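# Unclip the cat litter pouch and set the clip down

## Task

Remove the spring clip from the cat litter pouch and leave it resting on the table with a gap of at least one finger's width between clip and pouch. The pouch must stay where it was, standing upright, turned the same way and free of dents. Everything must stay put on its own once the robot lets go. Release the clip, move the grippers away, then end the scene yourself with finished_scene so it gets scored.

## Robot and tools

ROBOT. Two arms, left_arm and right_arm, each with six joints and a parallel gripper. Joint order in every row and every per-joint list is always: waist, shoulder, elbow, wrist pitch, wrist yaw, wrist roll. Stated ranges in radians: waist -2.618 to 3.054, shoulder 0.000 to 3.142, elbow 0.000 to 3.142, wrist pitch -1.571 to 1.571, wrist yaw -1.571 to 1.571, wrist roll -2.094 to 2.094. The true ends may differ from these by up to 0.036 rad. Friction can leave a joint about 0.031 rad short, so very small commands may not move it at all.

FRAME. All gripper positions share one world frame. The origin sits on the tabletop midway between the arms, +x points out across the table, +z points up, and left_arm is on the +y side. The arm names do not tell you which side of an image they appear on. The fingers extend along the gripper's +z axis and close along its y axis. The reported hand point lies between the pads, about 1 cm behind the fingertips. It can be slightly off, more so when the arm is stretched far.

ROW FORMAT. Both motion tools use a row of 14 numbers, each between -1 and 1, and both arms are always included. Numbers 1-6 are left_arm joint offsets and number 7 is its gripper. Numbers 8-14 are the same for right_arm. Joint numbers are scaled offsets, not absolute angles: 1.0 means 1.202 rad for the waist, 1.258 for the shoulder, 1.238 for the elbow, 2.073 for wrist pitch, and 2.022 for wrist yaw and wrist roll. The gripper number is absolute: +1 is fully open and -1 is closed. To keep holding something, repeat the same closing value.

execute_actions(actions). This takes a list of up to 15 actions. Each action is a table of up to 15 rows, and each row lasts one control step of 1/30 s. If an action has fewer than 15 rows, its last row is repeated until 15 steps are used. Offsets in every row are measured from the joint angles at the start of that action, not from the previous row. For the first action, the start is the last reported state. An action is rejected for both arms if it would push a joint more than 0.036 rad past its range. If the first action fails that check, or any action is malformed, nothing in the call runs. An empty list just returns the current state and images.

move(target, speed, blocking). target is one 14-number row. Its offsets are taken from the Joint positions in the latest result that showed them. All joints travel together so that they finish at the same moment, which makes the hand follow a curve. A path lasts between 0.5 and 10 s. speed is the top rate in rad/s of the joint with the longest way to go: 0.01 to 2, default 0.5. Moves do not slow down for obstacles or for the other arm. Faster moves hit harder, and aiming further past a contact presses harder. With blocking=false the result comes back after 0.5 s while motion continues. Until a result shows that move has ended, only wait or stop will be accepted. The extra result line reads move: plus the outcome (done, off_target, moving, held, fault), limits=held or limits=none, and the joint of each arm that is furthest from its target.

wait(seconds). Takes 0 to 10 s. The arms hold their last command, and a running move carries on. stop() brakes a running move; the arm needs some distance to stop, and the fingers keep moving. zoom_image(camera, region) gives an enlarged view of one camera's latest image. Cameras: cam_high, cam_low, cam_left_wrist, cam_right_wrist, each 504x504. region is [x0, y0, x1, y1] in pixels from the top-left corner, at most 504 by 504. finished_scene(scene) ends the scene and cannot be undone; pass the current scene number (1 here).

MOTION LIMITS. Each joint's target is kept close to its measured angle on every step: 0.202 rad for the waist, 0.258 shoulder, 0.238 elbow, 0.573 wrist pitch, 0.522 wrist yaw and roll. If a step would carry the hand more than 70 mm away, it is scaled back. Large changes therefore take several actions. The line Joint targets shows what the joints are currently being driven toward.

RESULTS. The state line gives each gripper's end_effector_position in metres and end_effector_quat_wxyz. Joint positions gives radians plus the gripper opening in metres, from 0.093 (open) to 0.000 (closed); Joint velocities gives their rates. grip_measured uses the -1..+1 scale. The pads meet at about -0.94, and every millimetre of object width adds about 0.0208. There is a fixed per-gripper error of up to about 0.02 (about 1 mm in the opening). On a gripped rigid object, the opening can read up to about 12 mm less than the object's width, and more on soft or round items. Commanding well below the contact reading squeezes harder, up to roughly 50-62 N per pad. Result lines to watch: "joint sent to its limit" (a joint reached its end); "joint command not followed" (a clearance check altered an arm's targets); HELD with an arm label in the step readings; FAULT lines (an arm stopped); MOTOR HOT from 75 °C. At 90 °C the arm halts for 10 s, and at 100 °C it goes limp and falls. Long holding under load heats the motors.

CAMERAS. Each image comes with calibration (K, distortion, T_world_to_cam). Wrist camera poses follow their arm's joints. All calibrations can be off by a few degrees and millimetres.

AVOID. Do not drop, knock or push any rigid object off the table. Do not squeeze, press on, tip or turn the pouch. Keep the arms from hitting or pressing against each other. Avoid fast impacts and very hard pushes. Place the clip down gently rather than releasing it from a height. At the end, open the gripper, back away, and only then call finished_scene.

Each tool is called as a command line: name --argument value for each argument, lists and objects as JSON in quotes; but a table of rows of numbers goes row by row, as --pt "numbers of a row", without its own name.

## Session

execute_actions --actions '[]'

Scene clock: 0.00 s.
left_arm: end_effector_position=(+0.2409, +0.7357, +0.2444) grip_measured=+1.000 end_effector_quat_wxyz=(+0.181, -0.648, +0.694, +0.255) | right_arm: end_effector_position=(+0.4097, -0.2714, +0.2888) grip_measured=+1.000 end_effector_quat_wxyz=(+0.510, -0.386, +0.617, -0.459)
Joint names: [waist, shoulder, elbow, wrist pitch, wrist yaw, wrist roll]
Joint positions: left_arm=[ 0.772  2.2    2.456 -1.397 -0.484 -0.592  0.093] | right_arm=[ 0.511  1.157  0.715  0.363  0.71  -1.241  0.093]
Joint velocities: left_arm=[-0.007  0.002  0.012 -0.007  0.066 -0.066  0.   ] | right_arm=[-0.017 -0.012 -0.002  0.037  0.022  0.037  0.   ]
Joint targets: left_arm=[0.772 2.200 2.456 -1.397 -0.484 -0.592] | right_arm=[0.511 1.157 0.715 0.363 0.710 -1.241]
camera_calibration (this result's frames):
cam_left_wrist: T_world_to_cam=[[0.992765, -0.0259371, -0.11724, -0.193625], [-0.0479354, -0.980822, -0.188919, 0.819083], [-0.110091, 0.193172, -0.974969, 0.205071], [0, 0, 0, 1]] pos_world=[0.254064, 0.758738, 0.331978]
cam_right_wrist: T_world_to_cam=[[0.0205363, -0.272306, 0.961992, -0.354644], [-0.571453, -0.792727, -0.212194, 0.118865], [0.820378, -0.545375, -0.171889, -0.351362], [0, 0, 0, 1]] pos_world=[0.363458, -0.193968, 0.305992]

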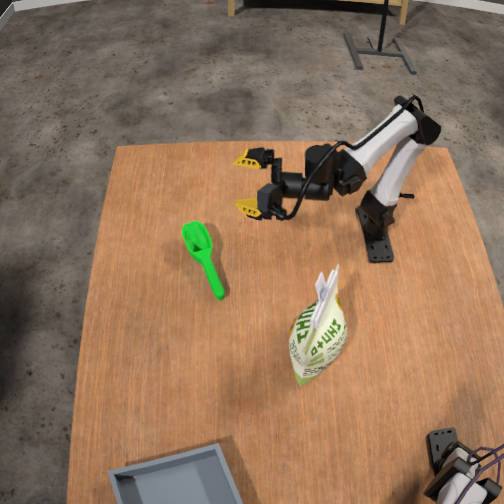

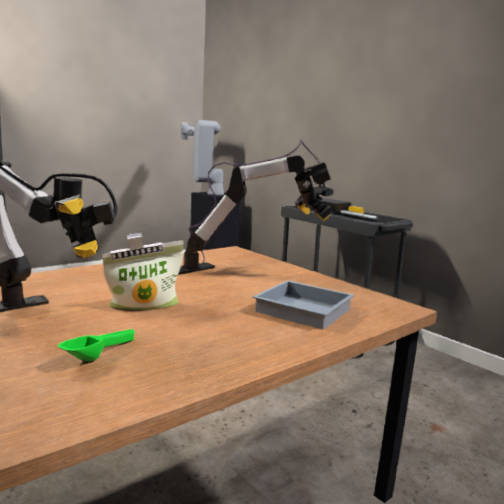

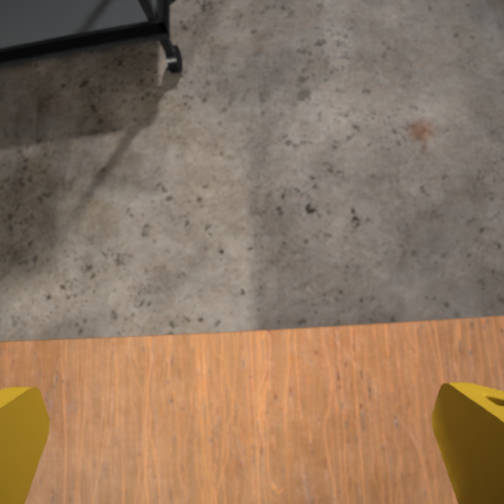

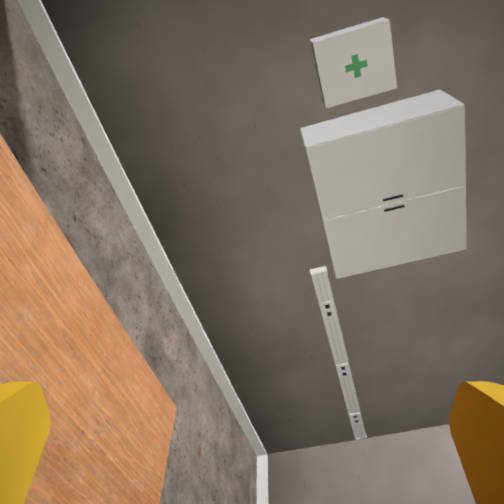

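zoom_image --camera "cam_high" --region '[270, 250, 370, 350]'

zoom_image --camera "cam_low" --region '[90, 220, 200, 330]'

Region (270, 250, 370, 350) of cam_high's 504x504 image, scaled by 5.040, with more detail than that image has.

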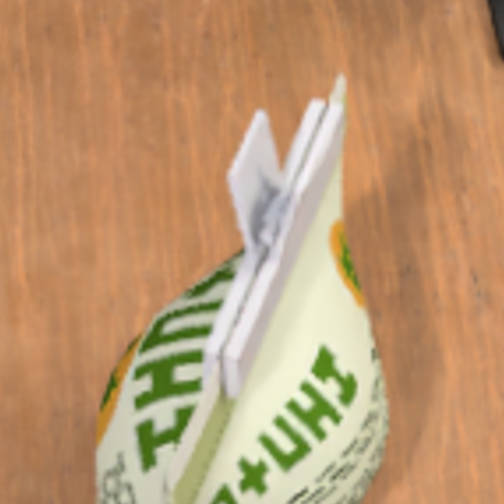

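Region (90, 220, 200, 330) of cam_low's 504x504 image, scaled by 4.582, with more detail than that image has.

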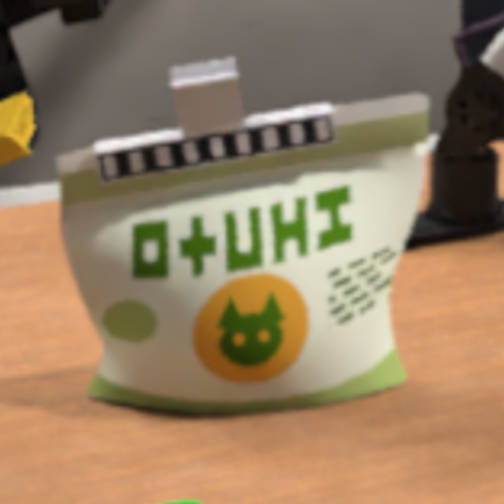

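zoom_image --camera "cam_high" --region '[305, 262, 345, 302]'

zoom_image --camera "cam_low" --region '[105, 225, 170, 265]'

Region (305, 262, 345, 302) of cam_high's 504x504 image, scaled by 12.600, with more detail than that image has.

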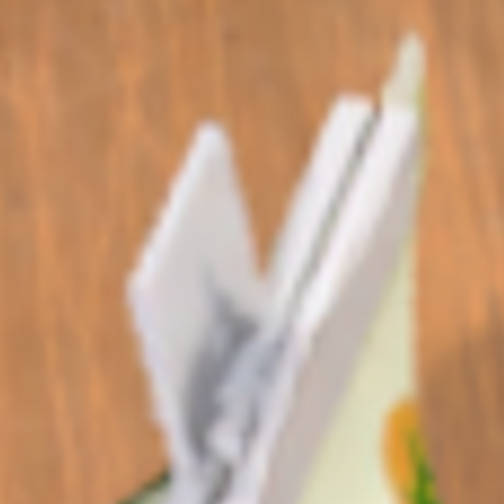

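Region (105, 225, 170, 265) of cam_low's 504x504 image, scaled by 7.754, with more detail than that image has; it fills the top 310 rows of this view, and the rest is white.

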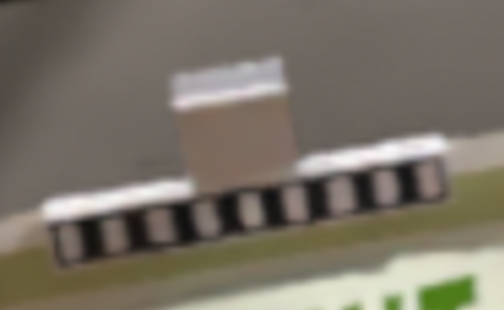

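zoom_image --camera "cam_high" --region '[220, 135, 310, 225]'

zoom_image --camera "cam_low" --region '[30, 170, 130, 270]'

zoom_image --camera "cam_high" --region '[295, 300, 345, 350]'

Region (220, 135, 310, 225) of cam_high's 504x504 image, scaled by 5.600, with more detail than that image has.

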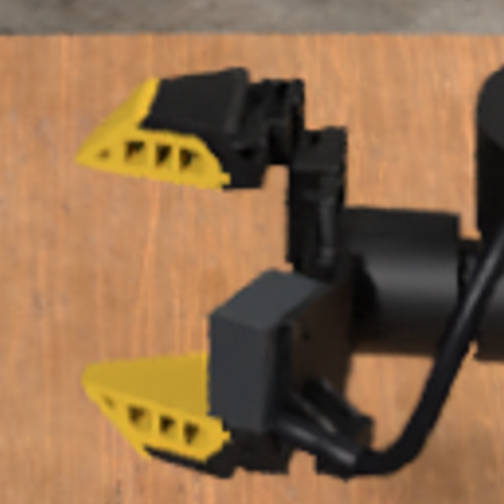

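Region (30, 170, 130, 270) of cam_low's 504x504 image, scaled by 5.040, with more detail than that image has.

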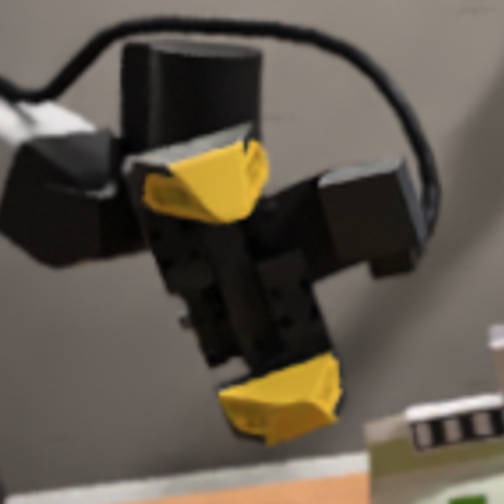

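Region (295, 300, 345, 350) of cam_high's 504x504 image, scaled by 10.080, with more detail than that image has.

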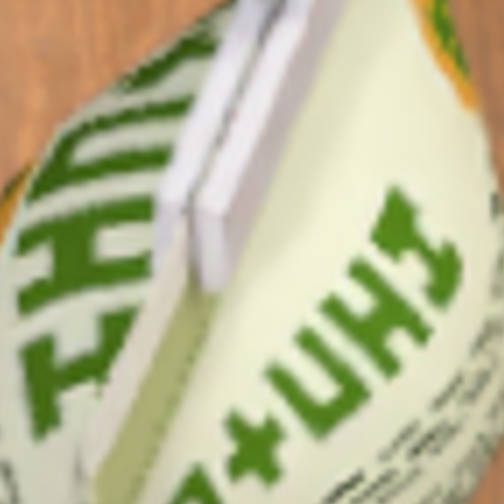

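move --target '[0,0,0,0,0,0,1, 0.2136,0.3265,0.9364,-0.8844,-0.5102,0.4762,0.4]' --speed 1.5

Scene clock: 17.83 s.
left_arm: end_effector_position=(+0.2409, +0.7357, +0.2444) grip_measured=+1.000 end_effector_quat_wxyz=(+0.181, -0.648, +0.694, +0.255) | right_arm: end_effector_position=(+0.2354, -0.0960, +0.2939) grip_measured=+0.402 end_effector_quat_wxyz=(+0.159, -0.521, +0.815, +0.199)
Joint names: [waist, shoulder, elbow, wrist pitch, wrist yaw, wrist roll]
Joint positions: left_arm=[ 0.772  2.2    2.456 -1.397 -0.484 -0.592  0.093] | right_arm=[ 0.758  1.551  1.855 -1.46  -0.316 -0.285  0.064]
Joint velocities: left_arm=[-0.012 -0.022 -0.007 -0.022  0.007 -0.066  0.   ] | right_arm=[ 0.002 -0.017 -0.002  0.022  0.022 -0.037 -0.001]
Joint targets: left_arm=[0.772 2.200 2.456 -1.397 -0.484 -0.592] | right_arm=[0.768 1.568 1.875 -1.470 -0.322 -0.278]
move: done; limits=none; left_arm: farthest joint: the waist, 0.000 radians from its target (0.000 radians at the start); right_arm: farthest joint: the elbow, 0.019 radians from its target (1.159 radians at the start)
camera_calibration (this result's frames):
cam_left_wrist: T_world_to_cam=[[0.992765, -0.0259371, -0.11724, -0.193625], [-0.0479354, -0.980822, -0.188919, 0.819083], [-0.110091, 0.193172, -0.974969, 0.205071], [0, 0, 0, 1]] pos_world=[0.254064, 0.758738, 0.331978]
cam_right_wrist: T_world_to_cam=[[0.916479, -0.365455, -0.162814, -0.197479], [-0.379946, -0.922502, -0.068053, 0.0594475], [-0.125326, 0.12423, -0.984307, 0.413829], [0, 0, 0, 1]] pos_world=[0.255436, -0.0687391, 0.379228]

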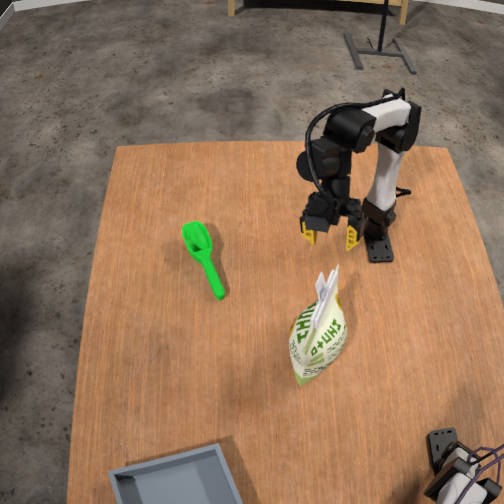

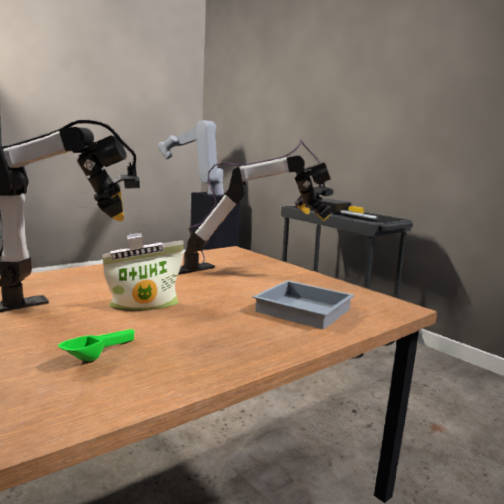

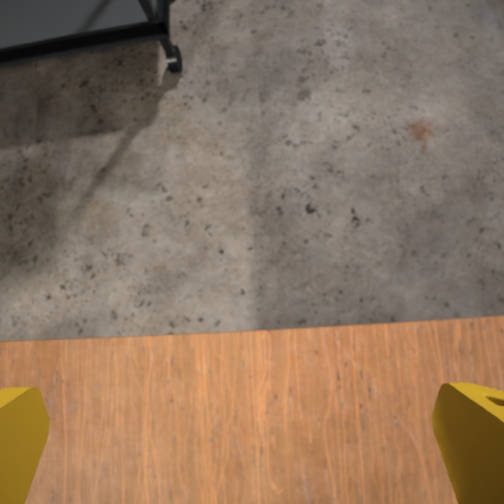

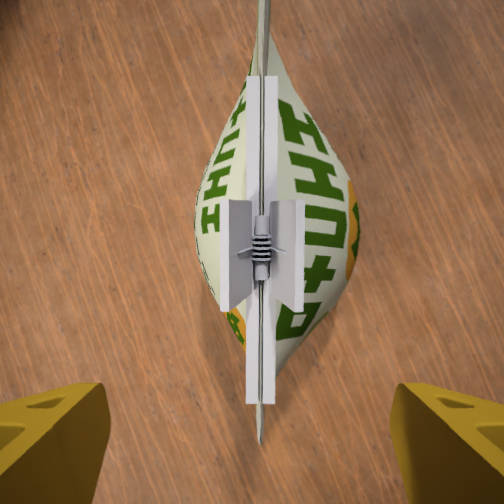

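zoom_image --camera "cam_right_wrist" --region '[200, 185, 330, 325]'

zoom_image --camera "cam_right_wrist" --region '[60, 360, 440, 504]'

zoom_image --camera "cam_right_wrist" --region '[220, 50, 300, 130]'

zoom_image --camera "cam_right_wrist" --region '[220, 360, 300, 440]'

Region (200, 185, 330, 325) of cam_right_wrist's 504x504 image, scaled by 3.600, with more detail than that image has; it fills the left 468 columns of this view, and the rest is white.

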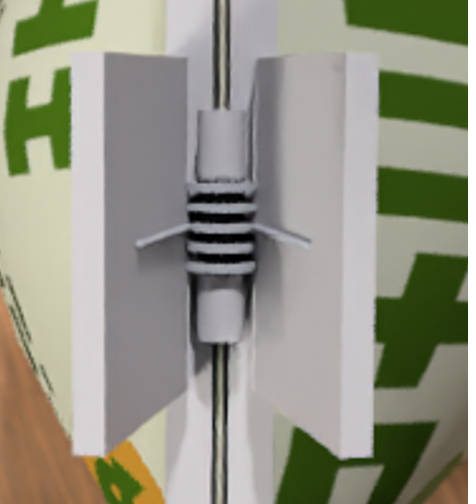

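Region (60, 360, 440, 504) of cam_right_wrist's 504x504 image, scaled by 1.326, with more detail than that image has; it fills the top 191 rows of this view, and the rest is white.

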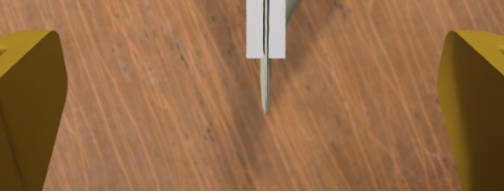

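Region (220, 50, 300, 130) of cam_right_wrist's 504x504 image, scaled by 6.300, with more detail than that image has.

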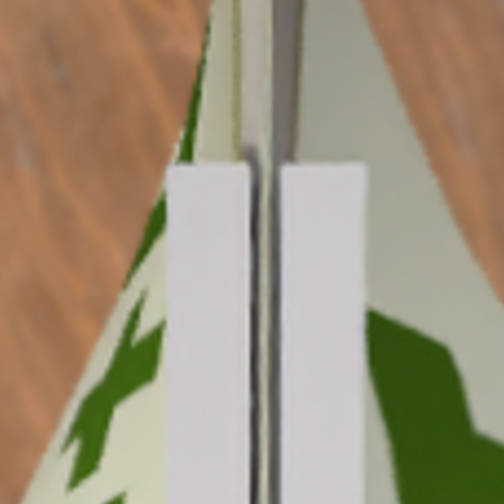

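Region (220, 360, 300, 440) of cam_right_wrist's 504x504 image, scaled by 6.300, with more detail than that image has.

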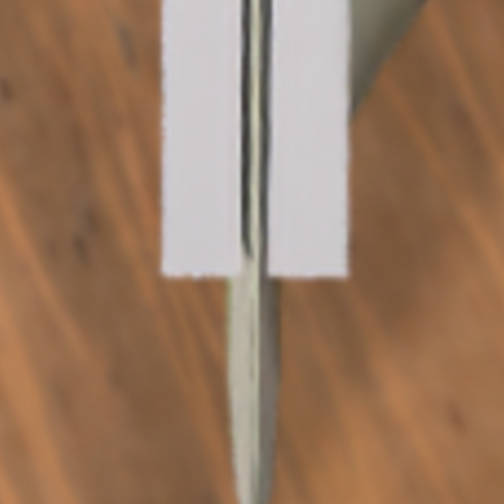

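zoom_image --camera "cam_right_wrist" --region '[60, 370, 140, 450]'

zoom_image --camera "cam_right_wrist" --region '[365, 370, 445, 450]'

zoom_image --camera "cam_low" --region '[85, 170, 175, 260]'

zoom_image --camera "cam_high" --region '[290, 200, 380, 300]'

Region (60, 370, 140, 450) of cam_right_wrist's 504x504 image, scaled by 6.300, with more detail than that image has.

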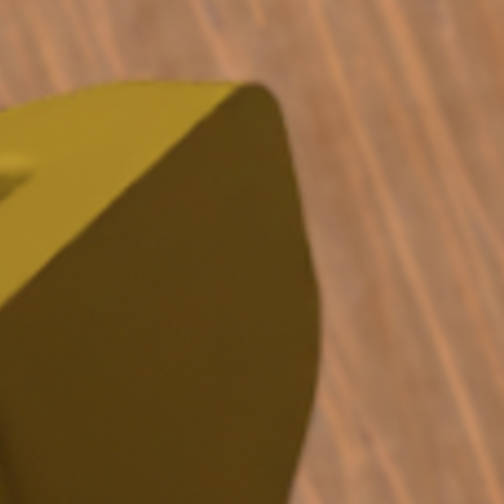

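Region (365, 370, 445, 450) of cam_right_wrist's 504x504 image, scaled by 6.300, with more detail than that image has.

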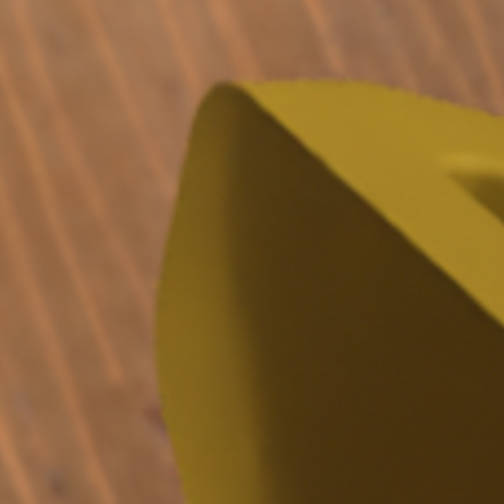

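Region (85, 170, 175, 260) of cam_low's 504x504 image, scaled by 5.600, with more detail than that image has.

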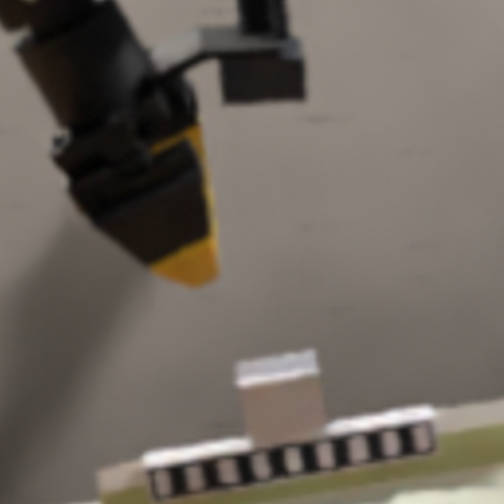

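Region (290, 200, 380, 300) of cam_high's 504x504 image, scaled by 5.040, with more detail than that image has; it fills the left 454 columns of this view, and the rest is white.

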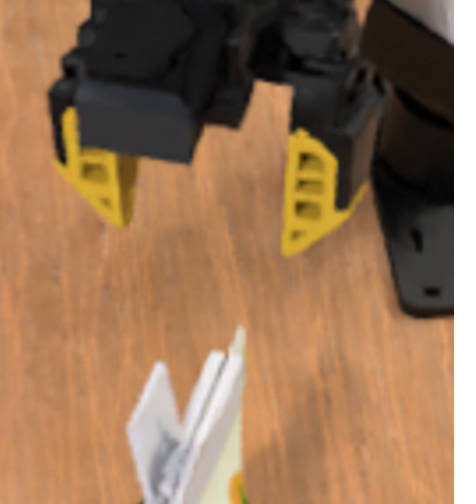

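move --target '[0,0,0,0,0,0,1, 0.0712,0,-0.2824,0.1862,0.0155,0.0432,0.1]' --speed 0.6

Scene clock: 28.50 s.
left_arm: end_effector_position=(+0.2409, +0.7357, +0.2444) grip_measured=+1.000 end_effector_quat_wxyz=(+0.181, -0.648, +0.694, +0.255) | right_arm: end_effector_position=(+0.2440, -0.0544, +0.2186) grip_measured=+0.102 end_effector_quat_wxyz=(+0.166, -0.517, +0.814, +0.206)
Joint names: [waist, shoulder, elbow, wrist pitch, wrist yaw, wrist roll]
Joint positions: left_arm=[ 0.772  2.2    2.456 -1.397 -0.484 -0.592  0.093] | right_arm=[ 0.834  1.551  1.52  -1.084 -0.29  -0.204  0.05 ]
Joint velocities: left_arm=[-0.022 -0.007 -0.012  0.022  0.066  0.022  0.   ] | right_arm=[-0.007 -0.002 -0.002 -0.022 -0.022  0.022 -0.   ]
Joint targets: left_arm=[0.772 2.200 2.456 -1.397 -0.484 -0.592] | right_arm=[0.844 1.551 1.506 -1.074 -0.284 -0.197]
move: done; limits=none; left_arm: farthest joint: the waist, 0.000 radians from its target (0.000 radians at the start); right_arm: farthest joint: the elbow, 0.015 radians from its target (0.350 radians at the start)
camera_calibration (this result's frames):
cam_left_wrist: T_world_to_cam=[[0.992765, -0.0259371, -0.11724, -0.193625], [-0.0479354, -0.980822, -0.188919, 0.819083], [-0.110091, 0.193172, -0.974969, 0.205071], [0, 0, 0, 1]] pos_world=[0.254064, 0.758738, 0.331978]
cam_right_wrist: T_world_to_cam=[[0.91514, -0.36749, -0.165741, -0.2016], [-0.384737, -0.918934, -0.0868166, 0.101429], [-0.120401, 0.143216, -0.98234, 0.335019], [0, 0, 0, 1]] pos_world=[0.263853, -0.0288598, 0.304495]

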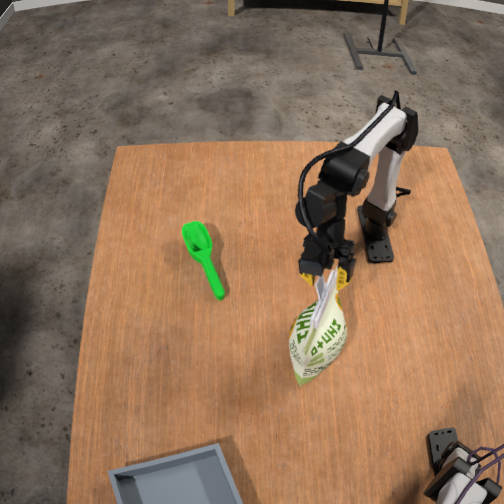

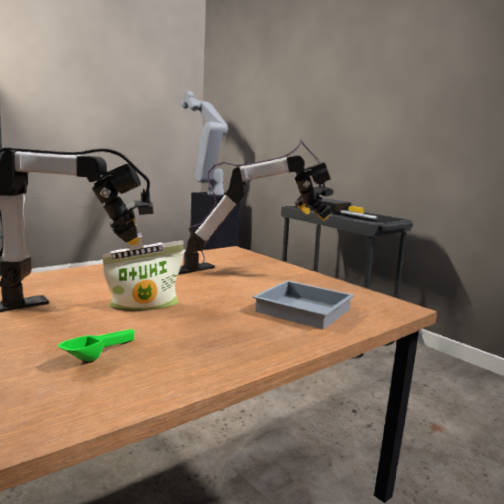

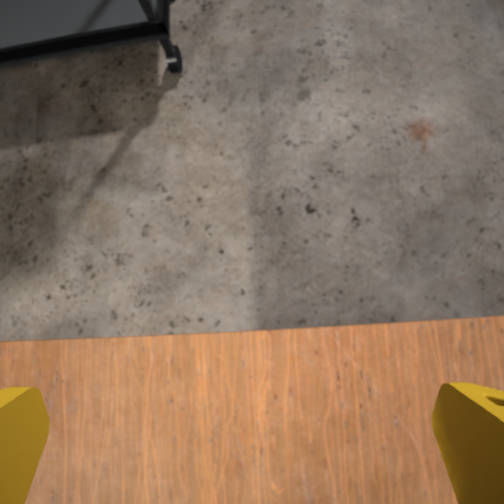

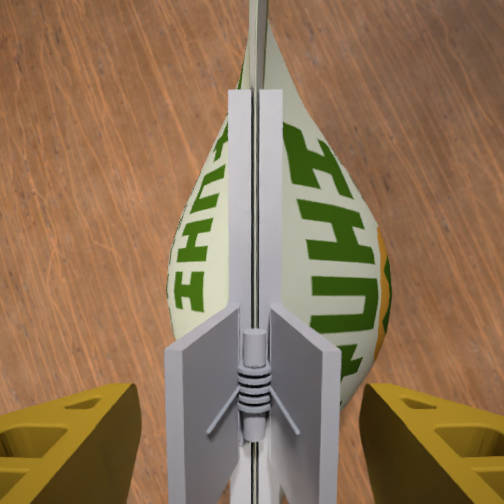

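zoom_image --camera "cam_right_wrist" --region '[110, 300, 400, 504]'

zoom_image --camera "cam_low" --region '[100, 200, 170, 270]'

Region (110, 300, 400, 504) of cam_right_wrist's 504x504 image, scaled by 1.738, with more detail than that image has; it fills the top 355 rows of this view, and the rest is white.

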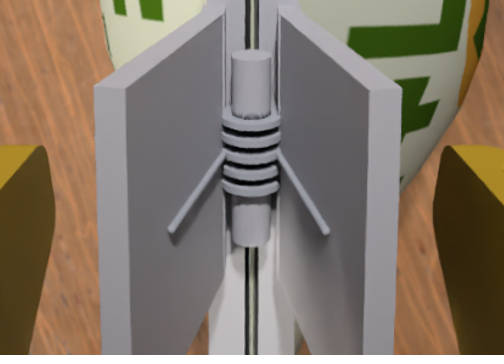

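Region (100, 200, 170, 270) of cam_low's 504x504 image, scaled by 7.200, with more detail than that image has.

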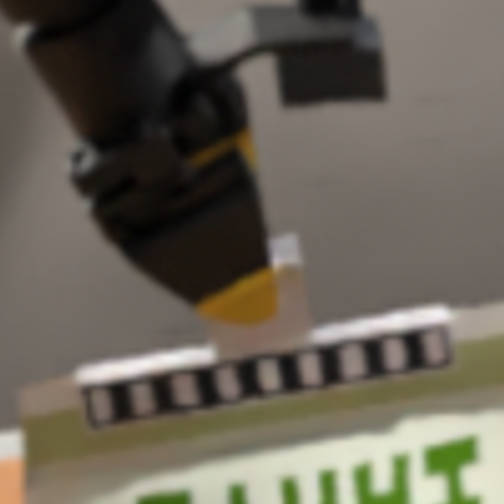

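execute_actions --actions '[[[0,0,0,0,0,0,1, 0,0,0,0,0,0,0.0],[0,0,0,0,0,0,1, 0,0,0,0,0,0,-0.1],[0,0,0,0,0,0,1, 0,0,0,0,0,0,-0.19],[0,0,0,0,0,0,1, 0,0,0,0,0,0,-0.25],[0,0,0,0,0,0,1, 0,0,0,0,0,0,-0.29],[0,0,0,0,0,0,1, 0,0,0,0,0,0,-0.33],[0,0,0,0,0,0,1, 0,0,0,0,0,0,-0.37],[0,0,0,0,0,0,1, 0,0,0,0,0,0,-0.41],[0,0,0,0,0,0,1, 0,0,0,0,0,0,-0.45],[0,0,0,0,0,0,1, 0,0,0,0,0,0,-0.49],[0,0,0,0,0,0,1, 0,0,0,0,0,0,-0.53],[0,0,0,0,0,0,1, 0,0,0,0,0,0,-0.57],[0,0,0,0,0,0,1, 0,0,0,0,0,0,-0.61],[0,0,0,0,0,0,1, 0,0,0,0,0,0,-0.65],[0,0,0,0,0,0,1, 0,0,0,0,0,0,-0.69]]]'

Scene clock: 30.40 s.
left_arm: end_effector_position=(+0.2409, +0.7357, +0.2444) grip_measured=+1.000 end_effector_quat_wxyz=(+0.181, -0.648, +0.694, +0.255) | right_arm: end_effector_position=(+0.2444, -0.0545, +0.2186) grip_measured=-0.655 end_effector_quat_wxyz=(+0.167, -0.517, +0.814, +0.205)
Joint names: [waist, shoulder, elbow, wrist pitch, wrist yaw, wrist roll]
Joint positions: left_arm=[ 0.772  2.2    2.456 -1.397 -0.484 -0.592  0.093] | right_arm=[ 0.834  1.551  1.52  -1.084 -0.288 -0.204  0.014]
Joint velocities: left_arm=[ 0.012  0.012 -0.007 -0.007  0.007  0.037  0.   ] | right_arm=[ 0.012 -0.002 -0.007 -0.081 -0.007 -0.022 -0.039]
Joint targets: left_arm=[0.772 2.200 2.456 -1.397 -0.484 -0.592] | right_arm=[0.834 1.551 1.520 -1.085 -0.291 -0.204]
Step readings (joint positions):
0: left_arm=[0.772 2.200 2.456 -1.397 -0.484 -0.592] | right_arm=[0.834 1.551 1.520 -1.084 -0.290 -0.204]
1: left_arm=[0.772 2.200 2.456 -1.397 -0.484 -0.592] | right_arm=[0.834 1.551 1.520 -1.084 -0.290 -0.204]
2: left_arm=[0.772 2.200 2.456 -1.397 -0.484 -0.592] | right_arm=[0.834 1.551 1.520 -1.084 -0.290 -0.204]
4: left_arm=[0.772 2.200 2.456 -1.397 -0.484 -0.592] | right_arm=[0.834 1.551 1.520 -1.084 -0.290 -0.204]
8: left_arm=[0.772 2.200 2.456 -1.397 -0.484 -0.592] | right_arm=[0.834 1.551 1.520 -1.084 -0.289 -0.204]
15: Joint positions above
camera_calibration (this result's frames):
cam_left_wrist: T_world_to_cam=[[0.992765, -0.0259371, -0.11724, -0.193625], [-0.0479354, -0.980822, -0.188919, 0.819083], [-0.110091, 0.193172, -0.974969, 0.205071], [0, 0, 0, 1]] pos_world=[0.254064, 0.758738, 0.331978]
cam_right_wrist: T_world_to_cam=[[0.915107, -0.368538, -0.16358, -0.202537], [-0.385485, -0.918612, -0.086909, 0.101733], [-0.118237, 0.142589, -0.982694, 0.334576], [0, 0, 0, 1]] pos_world=[0.264119, -0.0288962, 0.304497]

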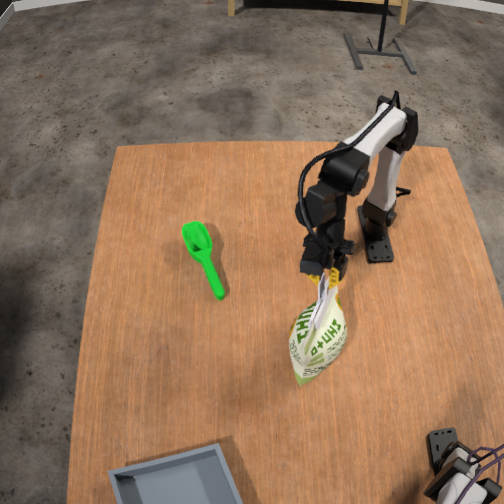

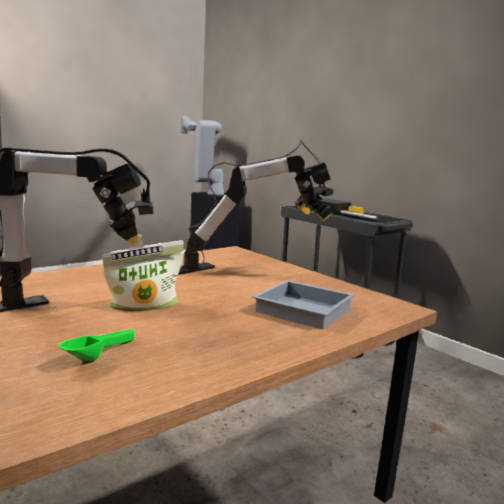

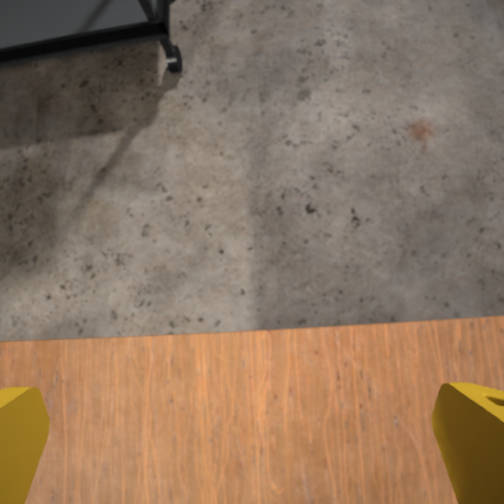

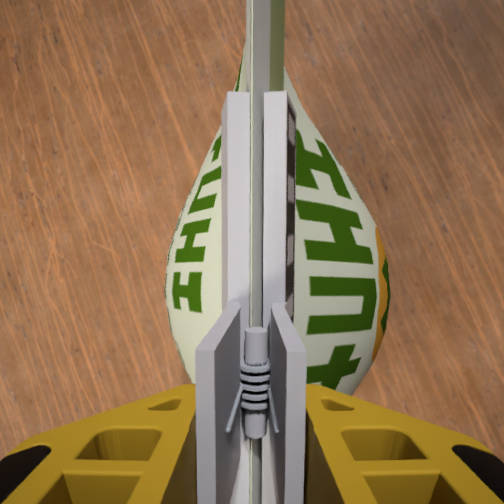

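execute_actions --actions '[]'

zoom_image --camera "cam_right_wrist" --region '[190, 60, 330, 330]'

Scene clock: 35.20 s.
left_arm: end_effector_position=(+0.2409, +0.7357, +0.2444) grip_measured=+1.000 end_effector_quat_wxyz=(+0.181, -0.648, +0.694, +0.255) | right_arm: end_effector_position=(+0.2444, -0.0545, +0.2186) grip_measured=-0.673 end_effector_quat_wxyz=(+0.167, -0.517, +0.814, +0.205)
Joint names: [waist, shoulder, elbow, wrist pitch, wrist yaw, wrist roll]
Joint positions: left_arm=[ 0.772  2.2    2.456 -1.397 -0.484 -0.592  0.093] | right_arm=[ 0.834  1.551  1.52  -1.084 -0.288 -0.204  0.013]
Joint velocities: left_arm=[ 0.002 -0.002  0.002 -0.066 -0.066 -0.007  0.   ] | right_arm=[-0.002  0.002 -0.022 -0.007 -0.007  0.007 -0.001]
Joint targets: left_arm=[0.772 2.200 2.456 -1.397 -0.484 -0.592] | right_arm=[0.834 1.551 1.520 -1.085 -0.291 -0.204]
camera_calibration (this result's frames):
cam_left_wrist: T_world_to_cam=[[0.992765, -0.0259371, -0.11724, -0.193625], [-0.0479354, -0.980822, -0.188919, 0.819083], [-0.110091, 0.193172, -0.974969, 0.205071], [0, 0, 0, 1]] pos_world=[0.254064, 0.758738, 0.331978]
cam_right_wrist: T_world_to_cam=[[0.915107, -0.368538, -0.16358, -0.202537], [-0.385485, -0.918612, -0.086909, 0.101733], [-0.118237, 0.142589, -0.982694, 0.334576], [0, 0, 0, 1]] pos_world=[0.264119, -0.0288962, 0.304497]

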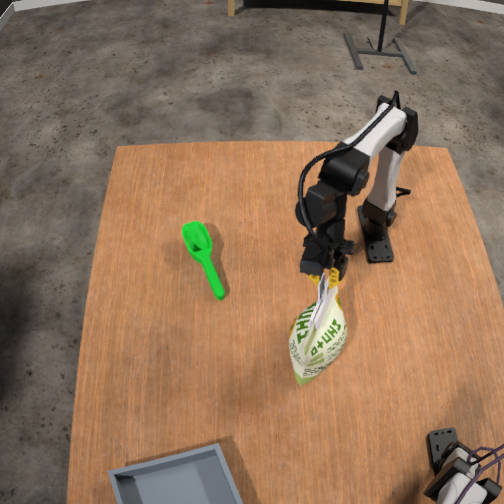

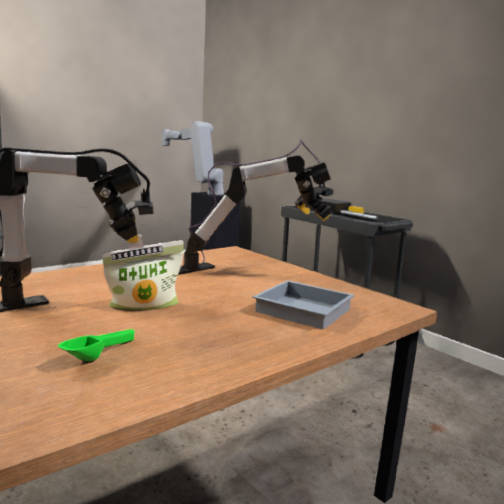

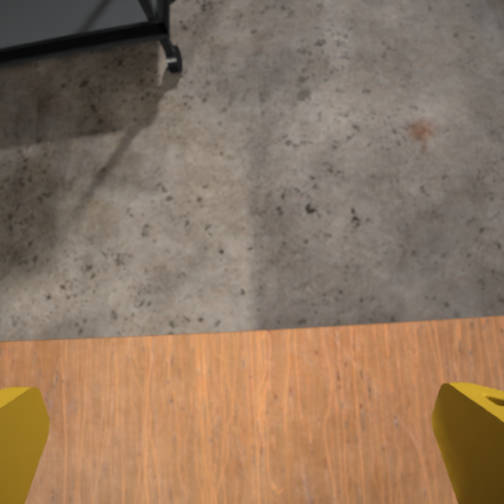

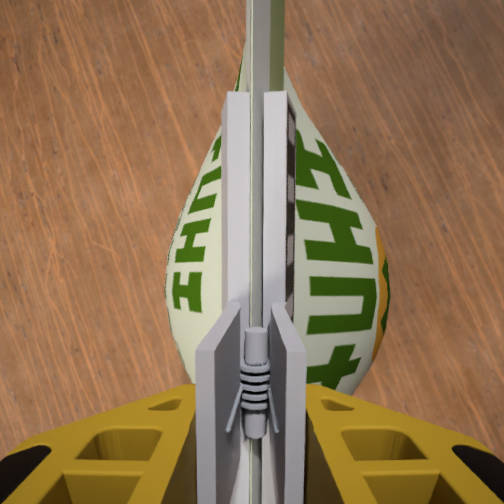

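Region (190, 60, 330, 330) of cam_right_wrist's 504x504 image, scaled by 1.867, with more detail than that image has; it fills the left 261 columns of this view, and the rest is white.

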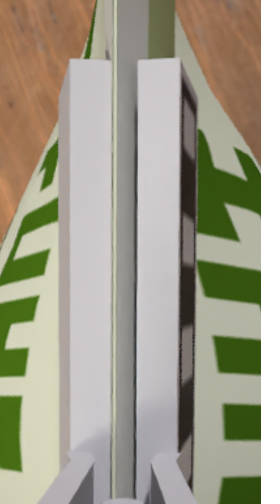

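execute_actions --actions '[[[0,0,0,0,0,0,1, -0.0088,0,0.0182,-0.0061,-0.0031,-0.0037,-0.69],[0,0,0,0,0,0,1, -0.0103,0,0.0239,-0.0098,-0.0035,-0.0045,-0.69],[0,0,0,0,0,0,1, -0.0125,0,0.0327,-0.0154,-0.0040,-0.0058,-0.69],[0,0,0,0,0,0,1, -0.0153,0,0.0441,-0.0226,-0.0048,-0.0074,-0.69],[0,0,0,0,0,0,1, -0.0186,0,0.0575,-0.0312,-0.0056,-0.0092,-0.69],[0,0,0,0,0,0,1, -0.0223,0,0.0723,-0.0406,-0.0066,-0.0113,-0.69],[0,0,0,0,0,0,1, -0.0262,0,0.0879,-0.0505,-0.0076,-0.0135,-0.69],[0,0,0,0,0,0,1, -0.0302,0,0.1038,-0.0607,-0.0086,-0.0157,-0.69],[0,0,0,0,0,0,1, -0.0341,0,0.1194,-0.0707,-0.0096,-0.0179,-0.69],[0,0,0,0,0,0,1, -0.0378,0,0.1342,-0.0801,-0.0106,-0.0200,-0.69],[0,0,0,0,0,0,1, -0.0411,0,0.1476,-0.0886,-0.0115,-0.0218,-0.69],[0,0,0,0,0,0,1, -0.0440,0,0.1590,-0.0958,-0.0122,-0.0234,-0.69],[0,0,0,0,0,0,1, -0.0462,0,0.1678,-0.1015,-0.0128,-0.0247,-0.69],[0,0,0,0,0,0,1, -0.0476,0,0.1735,-0.1051,-0.0131,-0.0255,-0.69],[0,0,0,0,0,0,1, -0.0481,0,0.1755,-0.1064,-0.0133,-0.0258,-0.69]]]'

Scene clock: 37.23 s.
left_arm: end_effector_position=(+0.2409, +0.7357, +0.2444) grip_measured=+1.000 end_effector_quat_wxyz=(+0.181, -0.648, +0.694, +0.255) | right_arm: end_effector_position=(+0.2505, -0.0690, +0.2677) grip_measured=-0.673 end_effector_quat_wxyz=(+0.186, -0.514, +0.811, +0.207)
Joint names: [waist, shoulder, elbow, wrist pitch, wrist yaw, wrist roll]
Joint positions: left_arm=[ 0.772  2.2    2.456 -1.397 -0.484 -0.592  0.093] | right_arm=[ 0.788  1.551  1.71  -1.246 -0.301 -0.239  0.013]
Joint velocities: left_arm=[ 0.002 -0.012 -0.002  0.022 -0.022 -0.022  0.   ] | right_arm=[-0.071 -0.007  0.252 -0.315  0.022 -0.081  0.   ]
Joint targets: left_arm=[0.772 2.200 2.456 -1.397 -0.484 -0.592] | right_arm=[0.776 1.551 1.738 -1.304 -0.315 -0.256]
Step readings (joint positions):
0: left_arm=[0.772 2.200 2.456 -1.397 -0.484 -0.592] | right_arm=[0.834 1.551 1.520 -1.084 -0.288 -0.204]
1: left_arm=[0.772 2.200 2.456 -1.397 -0.484 -0.592] | right_arm=[0.834 1.551 1.520 -1.084 -0.288 -0.204]
2: left_arm=[0.772 2.200 2.456 -1.397 -0.484 -0.592] | right_arm=[0.834 1.551 1.522 -1.085 -0.288 -0.204]
4: left_arm=[0.772 2.200 2.456 -1.397 -0.484 -0.592] | right_arm=[0.832 1.551 1.532 -1.097 -0.288 -0.207]
8: left_arm=[0.772 2.200 2.456 -1.397 -0.484 -0.592] | right_arm=[0.818 1.551 1.591 -1.148 -0.291 -0.216]
15: Joint positions above
camera_calibration (this result's frames):
cam_left_wrist: T_world_to_cam=[[0.992765, -0.0259371, -0.11724, -0.193625], [-0.0479354, -0.980822, -0.188919, 0.819083], [-0.110091, 0.193172, -0.974969, 0.205071], [0, 0, 0, 1]] pos_world=[0.254064, 0.758738, 0.331978]
cam_right_wrist: T_world_to_cam=[[0.916077, -0.372842, -0.147621, -0.210243], [-0.390895, -0.912408, -0.121293, 0.106059], [-0.0894673, 0.168818, -0.981578, 0.379969], [0, 0, 0, 1]] pos_world=[0.268052, -0.0457636, 0.354797]

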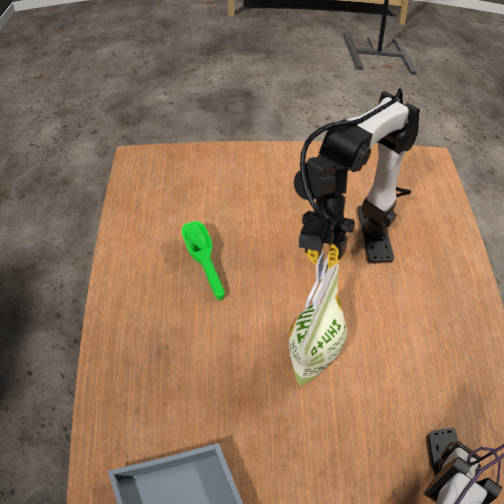

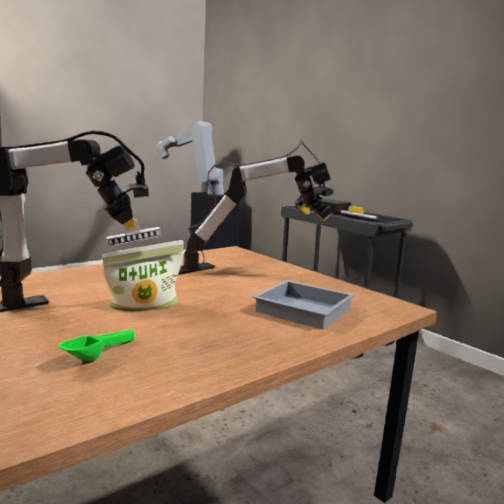

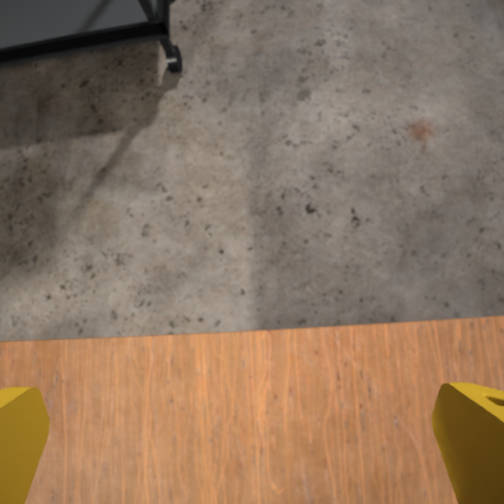

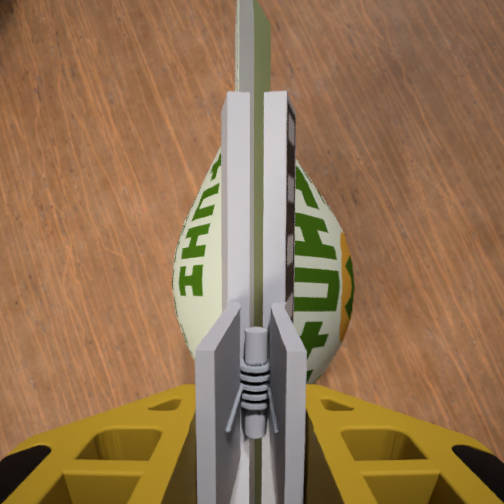

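execute_actions --actions '[]'

zoom_image --camera "cam_low" --region '[90, 190, 190, 290]'

Scene clock: 43.10 s.
left_arm: end_effector_position=(+0.2409, +0.7357, +0.2444) grip_measured=+1.000 end_effector_quat_wxyz=(+0.181, -0.648, +0.694, +0.255) | right_arm: end_effector_position=(+0.2435, -0.0766, +0.2654) grip_measured=-0.673 end_effector_quat_wxyz=(+0.165, -0.517, +0.815, +0.203)
Joint names: [waist, shoulder, elbow, wrist pitch, wrist yaw, wrist roll]
Joint positions: left_arm=[ 0.772  2.2    2.456 -1.397 -0.484 -0.592  0.093] | right_arm=[ 0.786  1.551  1.72  -1.301 -0.306 -0.25   0.013]
Joint velocities: left_arm=[-0.017 -0.002  0.007 -0.022 -0.066 -0.007  0.   ] | right_arm=[-0.022 -0.002 -0.002 -0.007 -0.007 -0.007  0.   ]
Joint targets: left_arm=[0.772 2.200 2.456 -1.397 -0.484 -0.592] | right_arm=[0.776 1.551 1.738 -1.304 -0.315 -0.256]
camera_calibration (this result's frames):
cam_left_wrist: T_world_to_cam=[[0.992765, -0.0259371, -0.11724, -0.193625], [-0.0479354, -0.980822, -0.188919, 0.819083], [-0.110091, 0.193172, -0.974969, 0.205071], [0, 0, 0, 1]] pos_world=[0.254064, 0.758738, 0.331978]
cam_right_wrist: T_world_to_cam=[[0.914973, -0.369472, -0.162215, -0.202525], [-0.385653, -0.91898, -0.0821425, 0.0839042], [-0.118723, 0.137717, -0.983331, 0.383582], [0, 0, 0, 1]] pos_world=[0.263203, -0.0505468, 0.351227]

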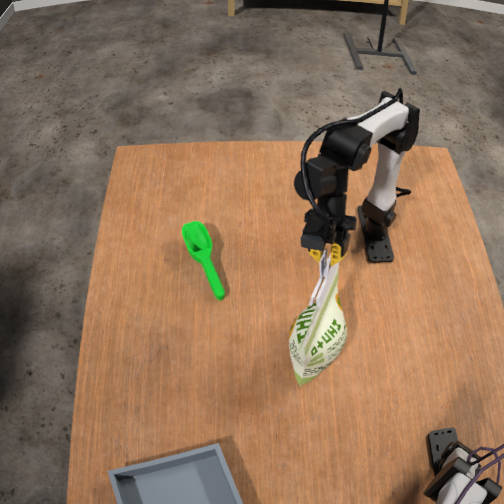

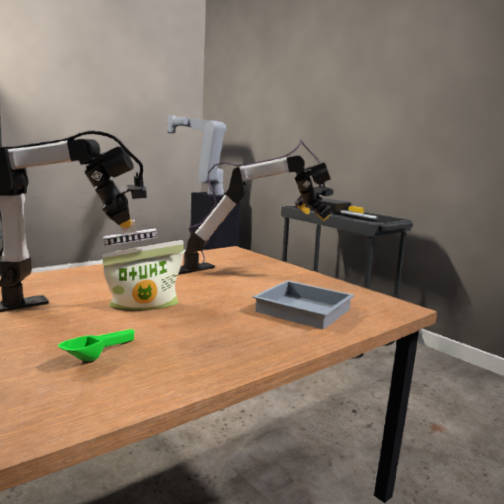

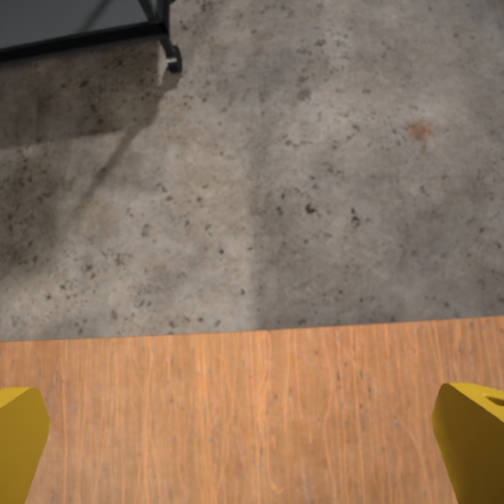

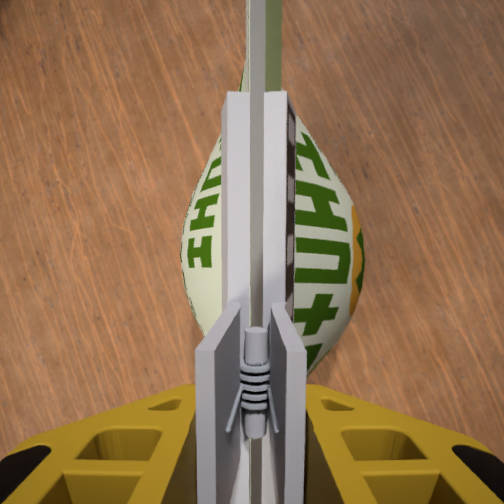

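Region (90, 190, 190, 290) of cam_low's 504x504 image, scaled by 5.040, with more detail than that image has.

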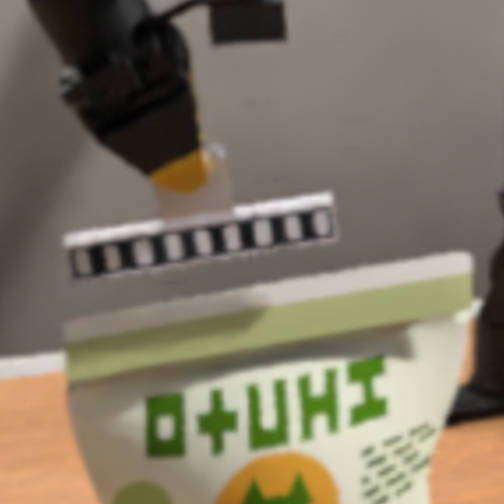

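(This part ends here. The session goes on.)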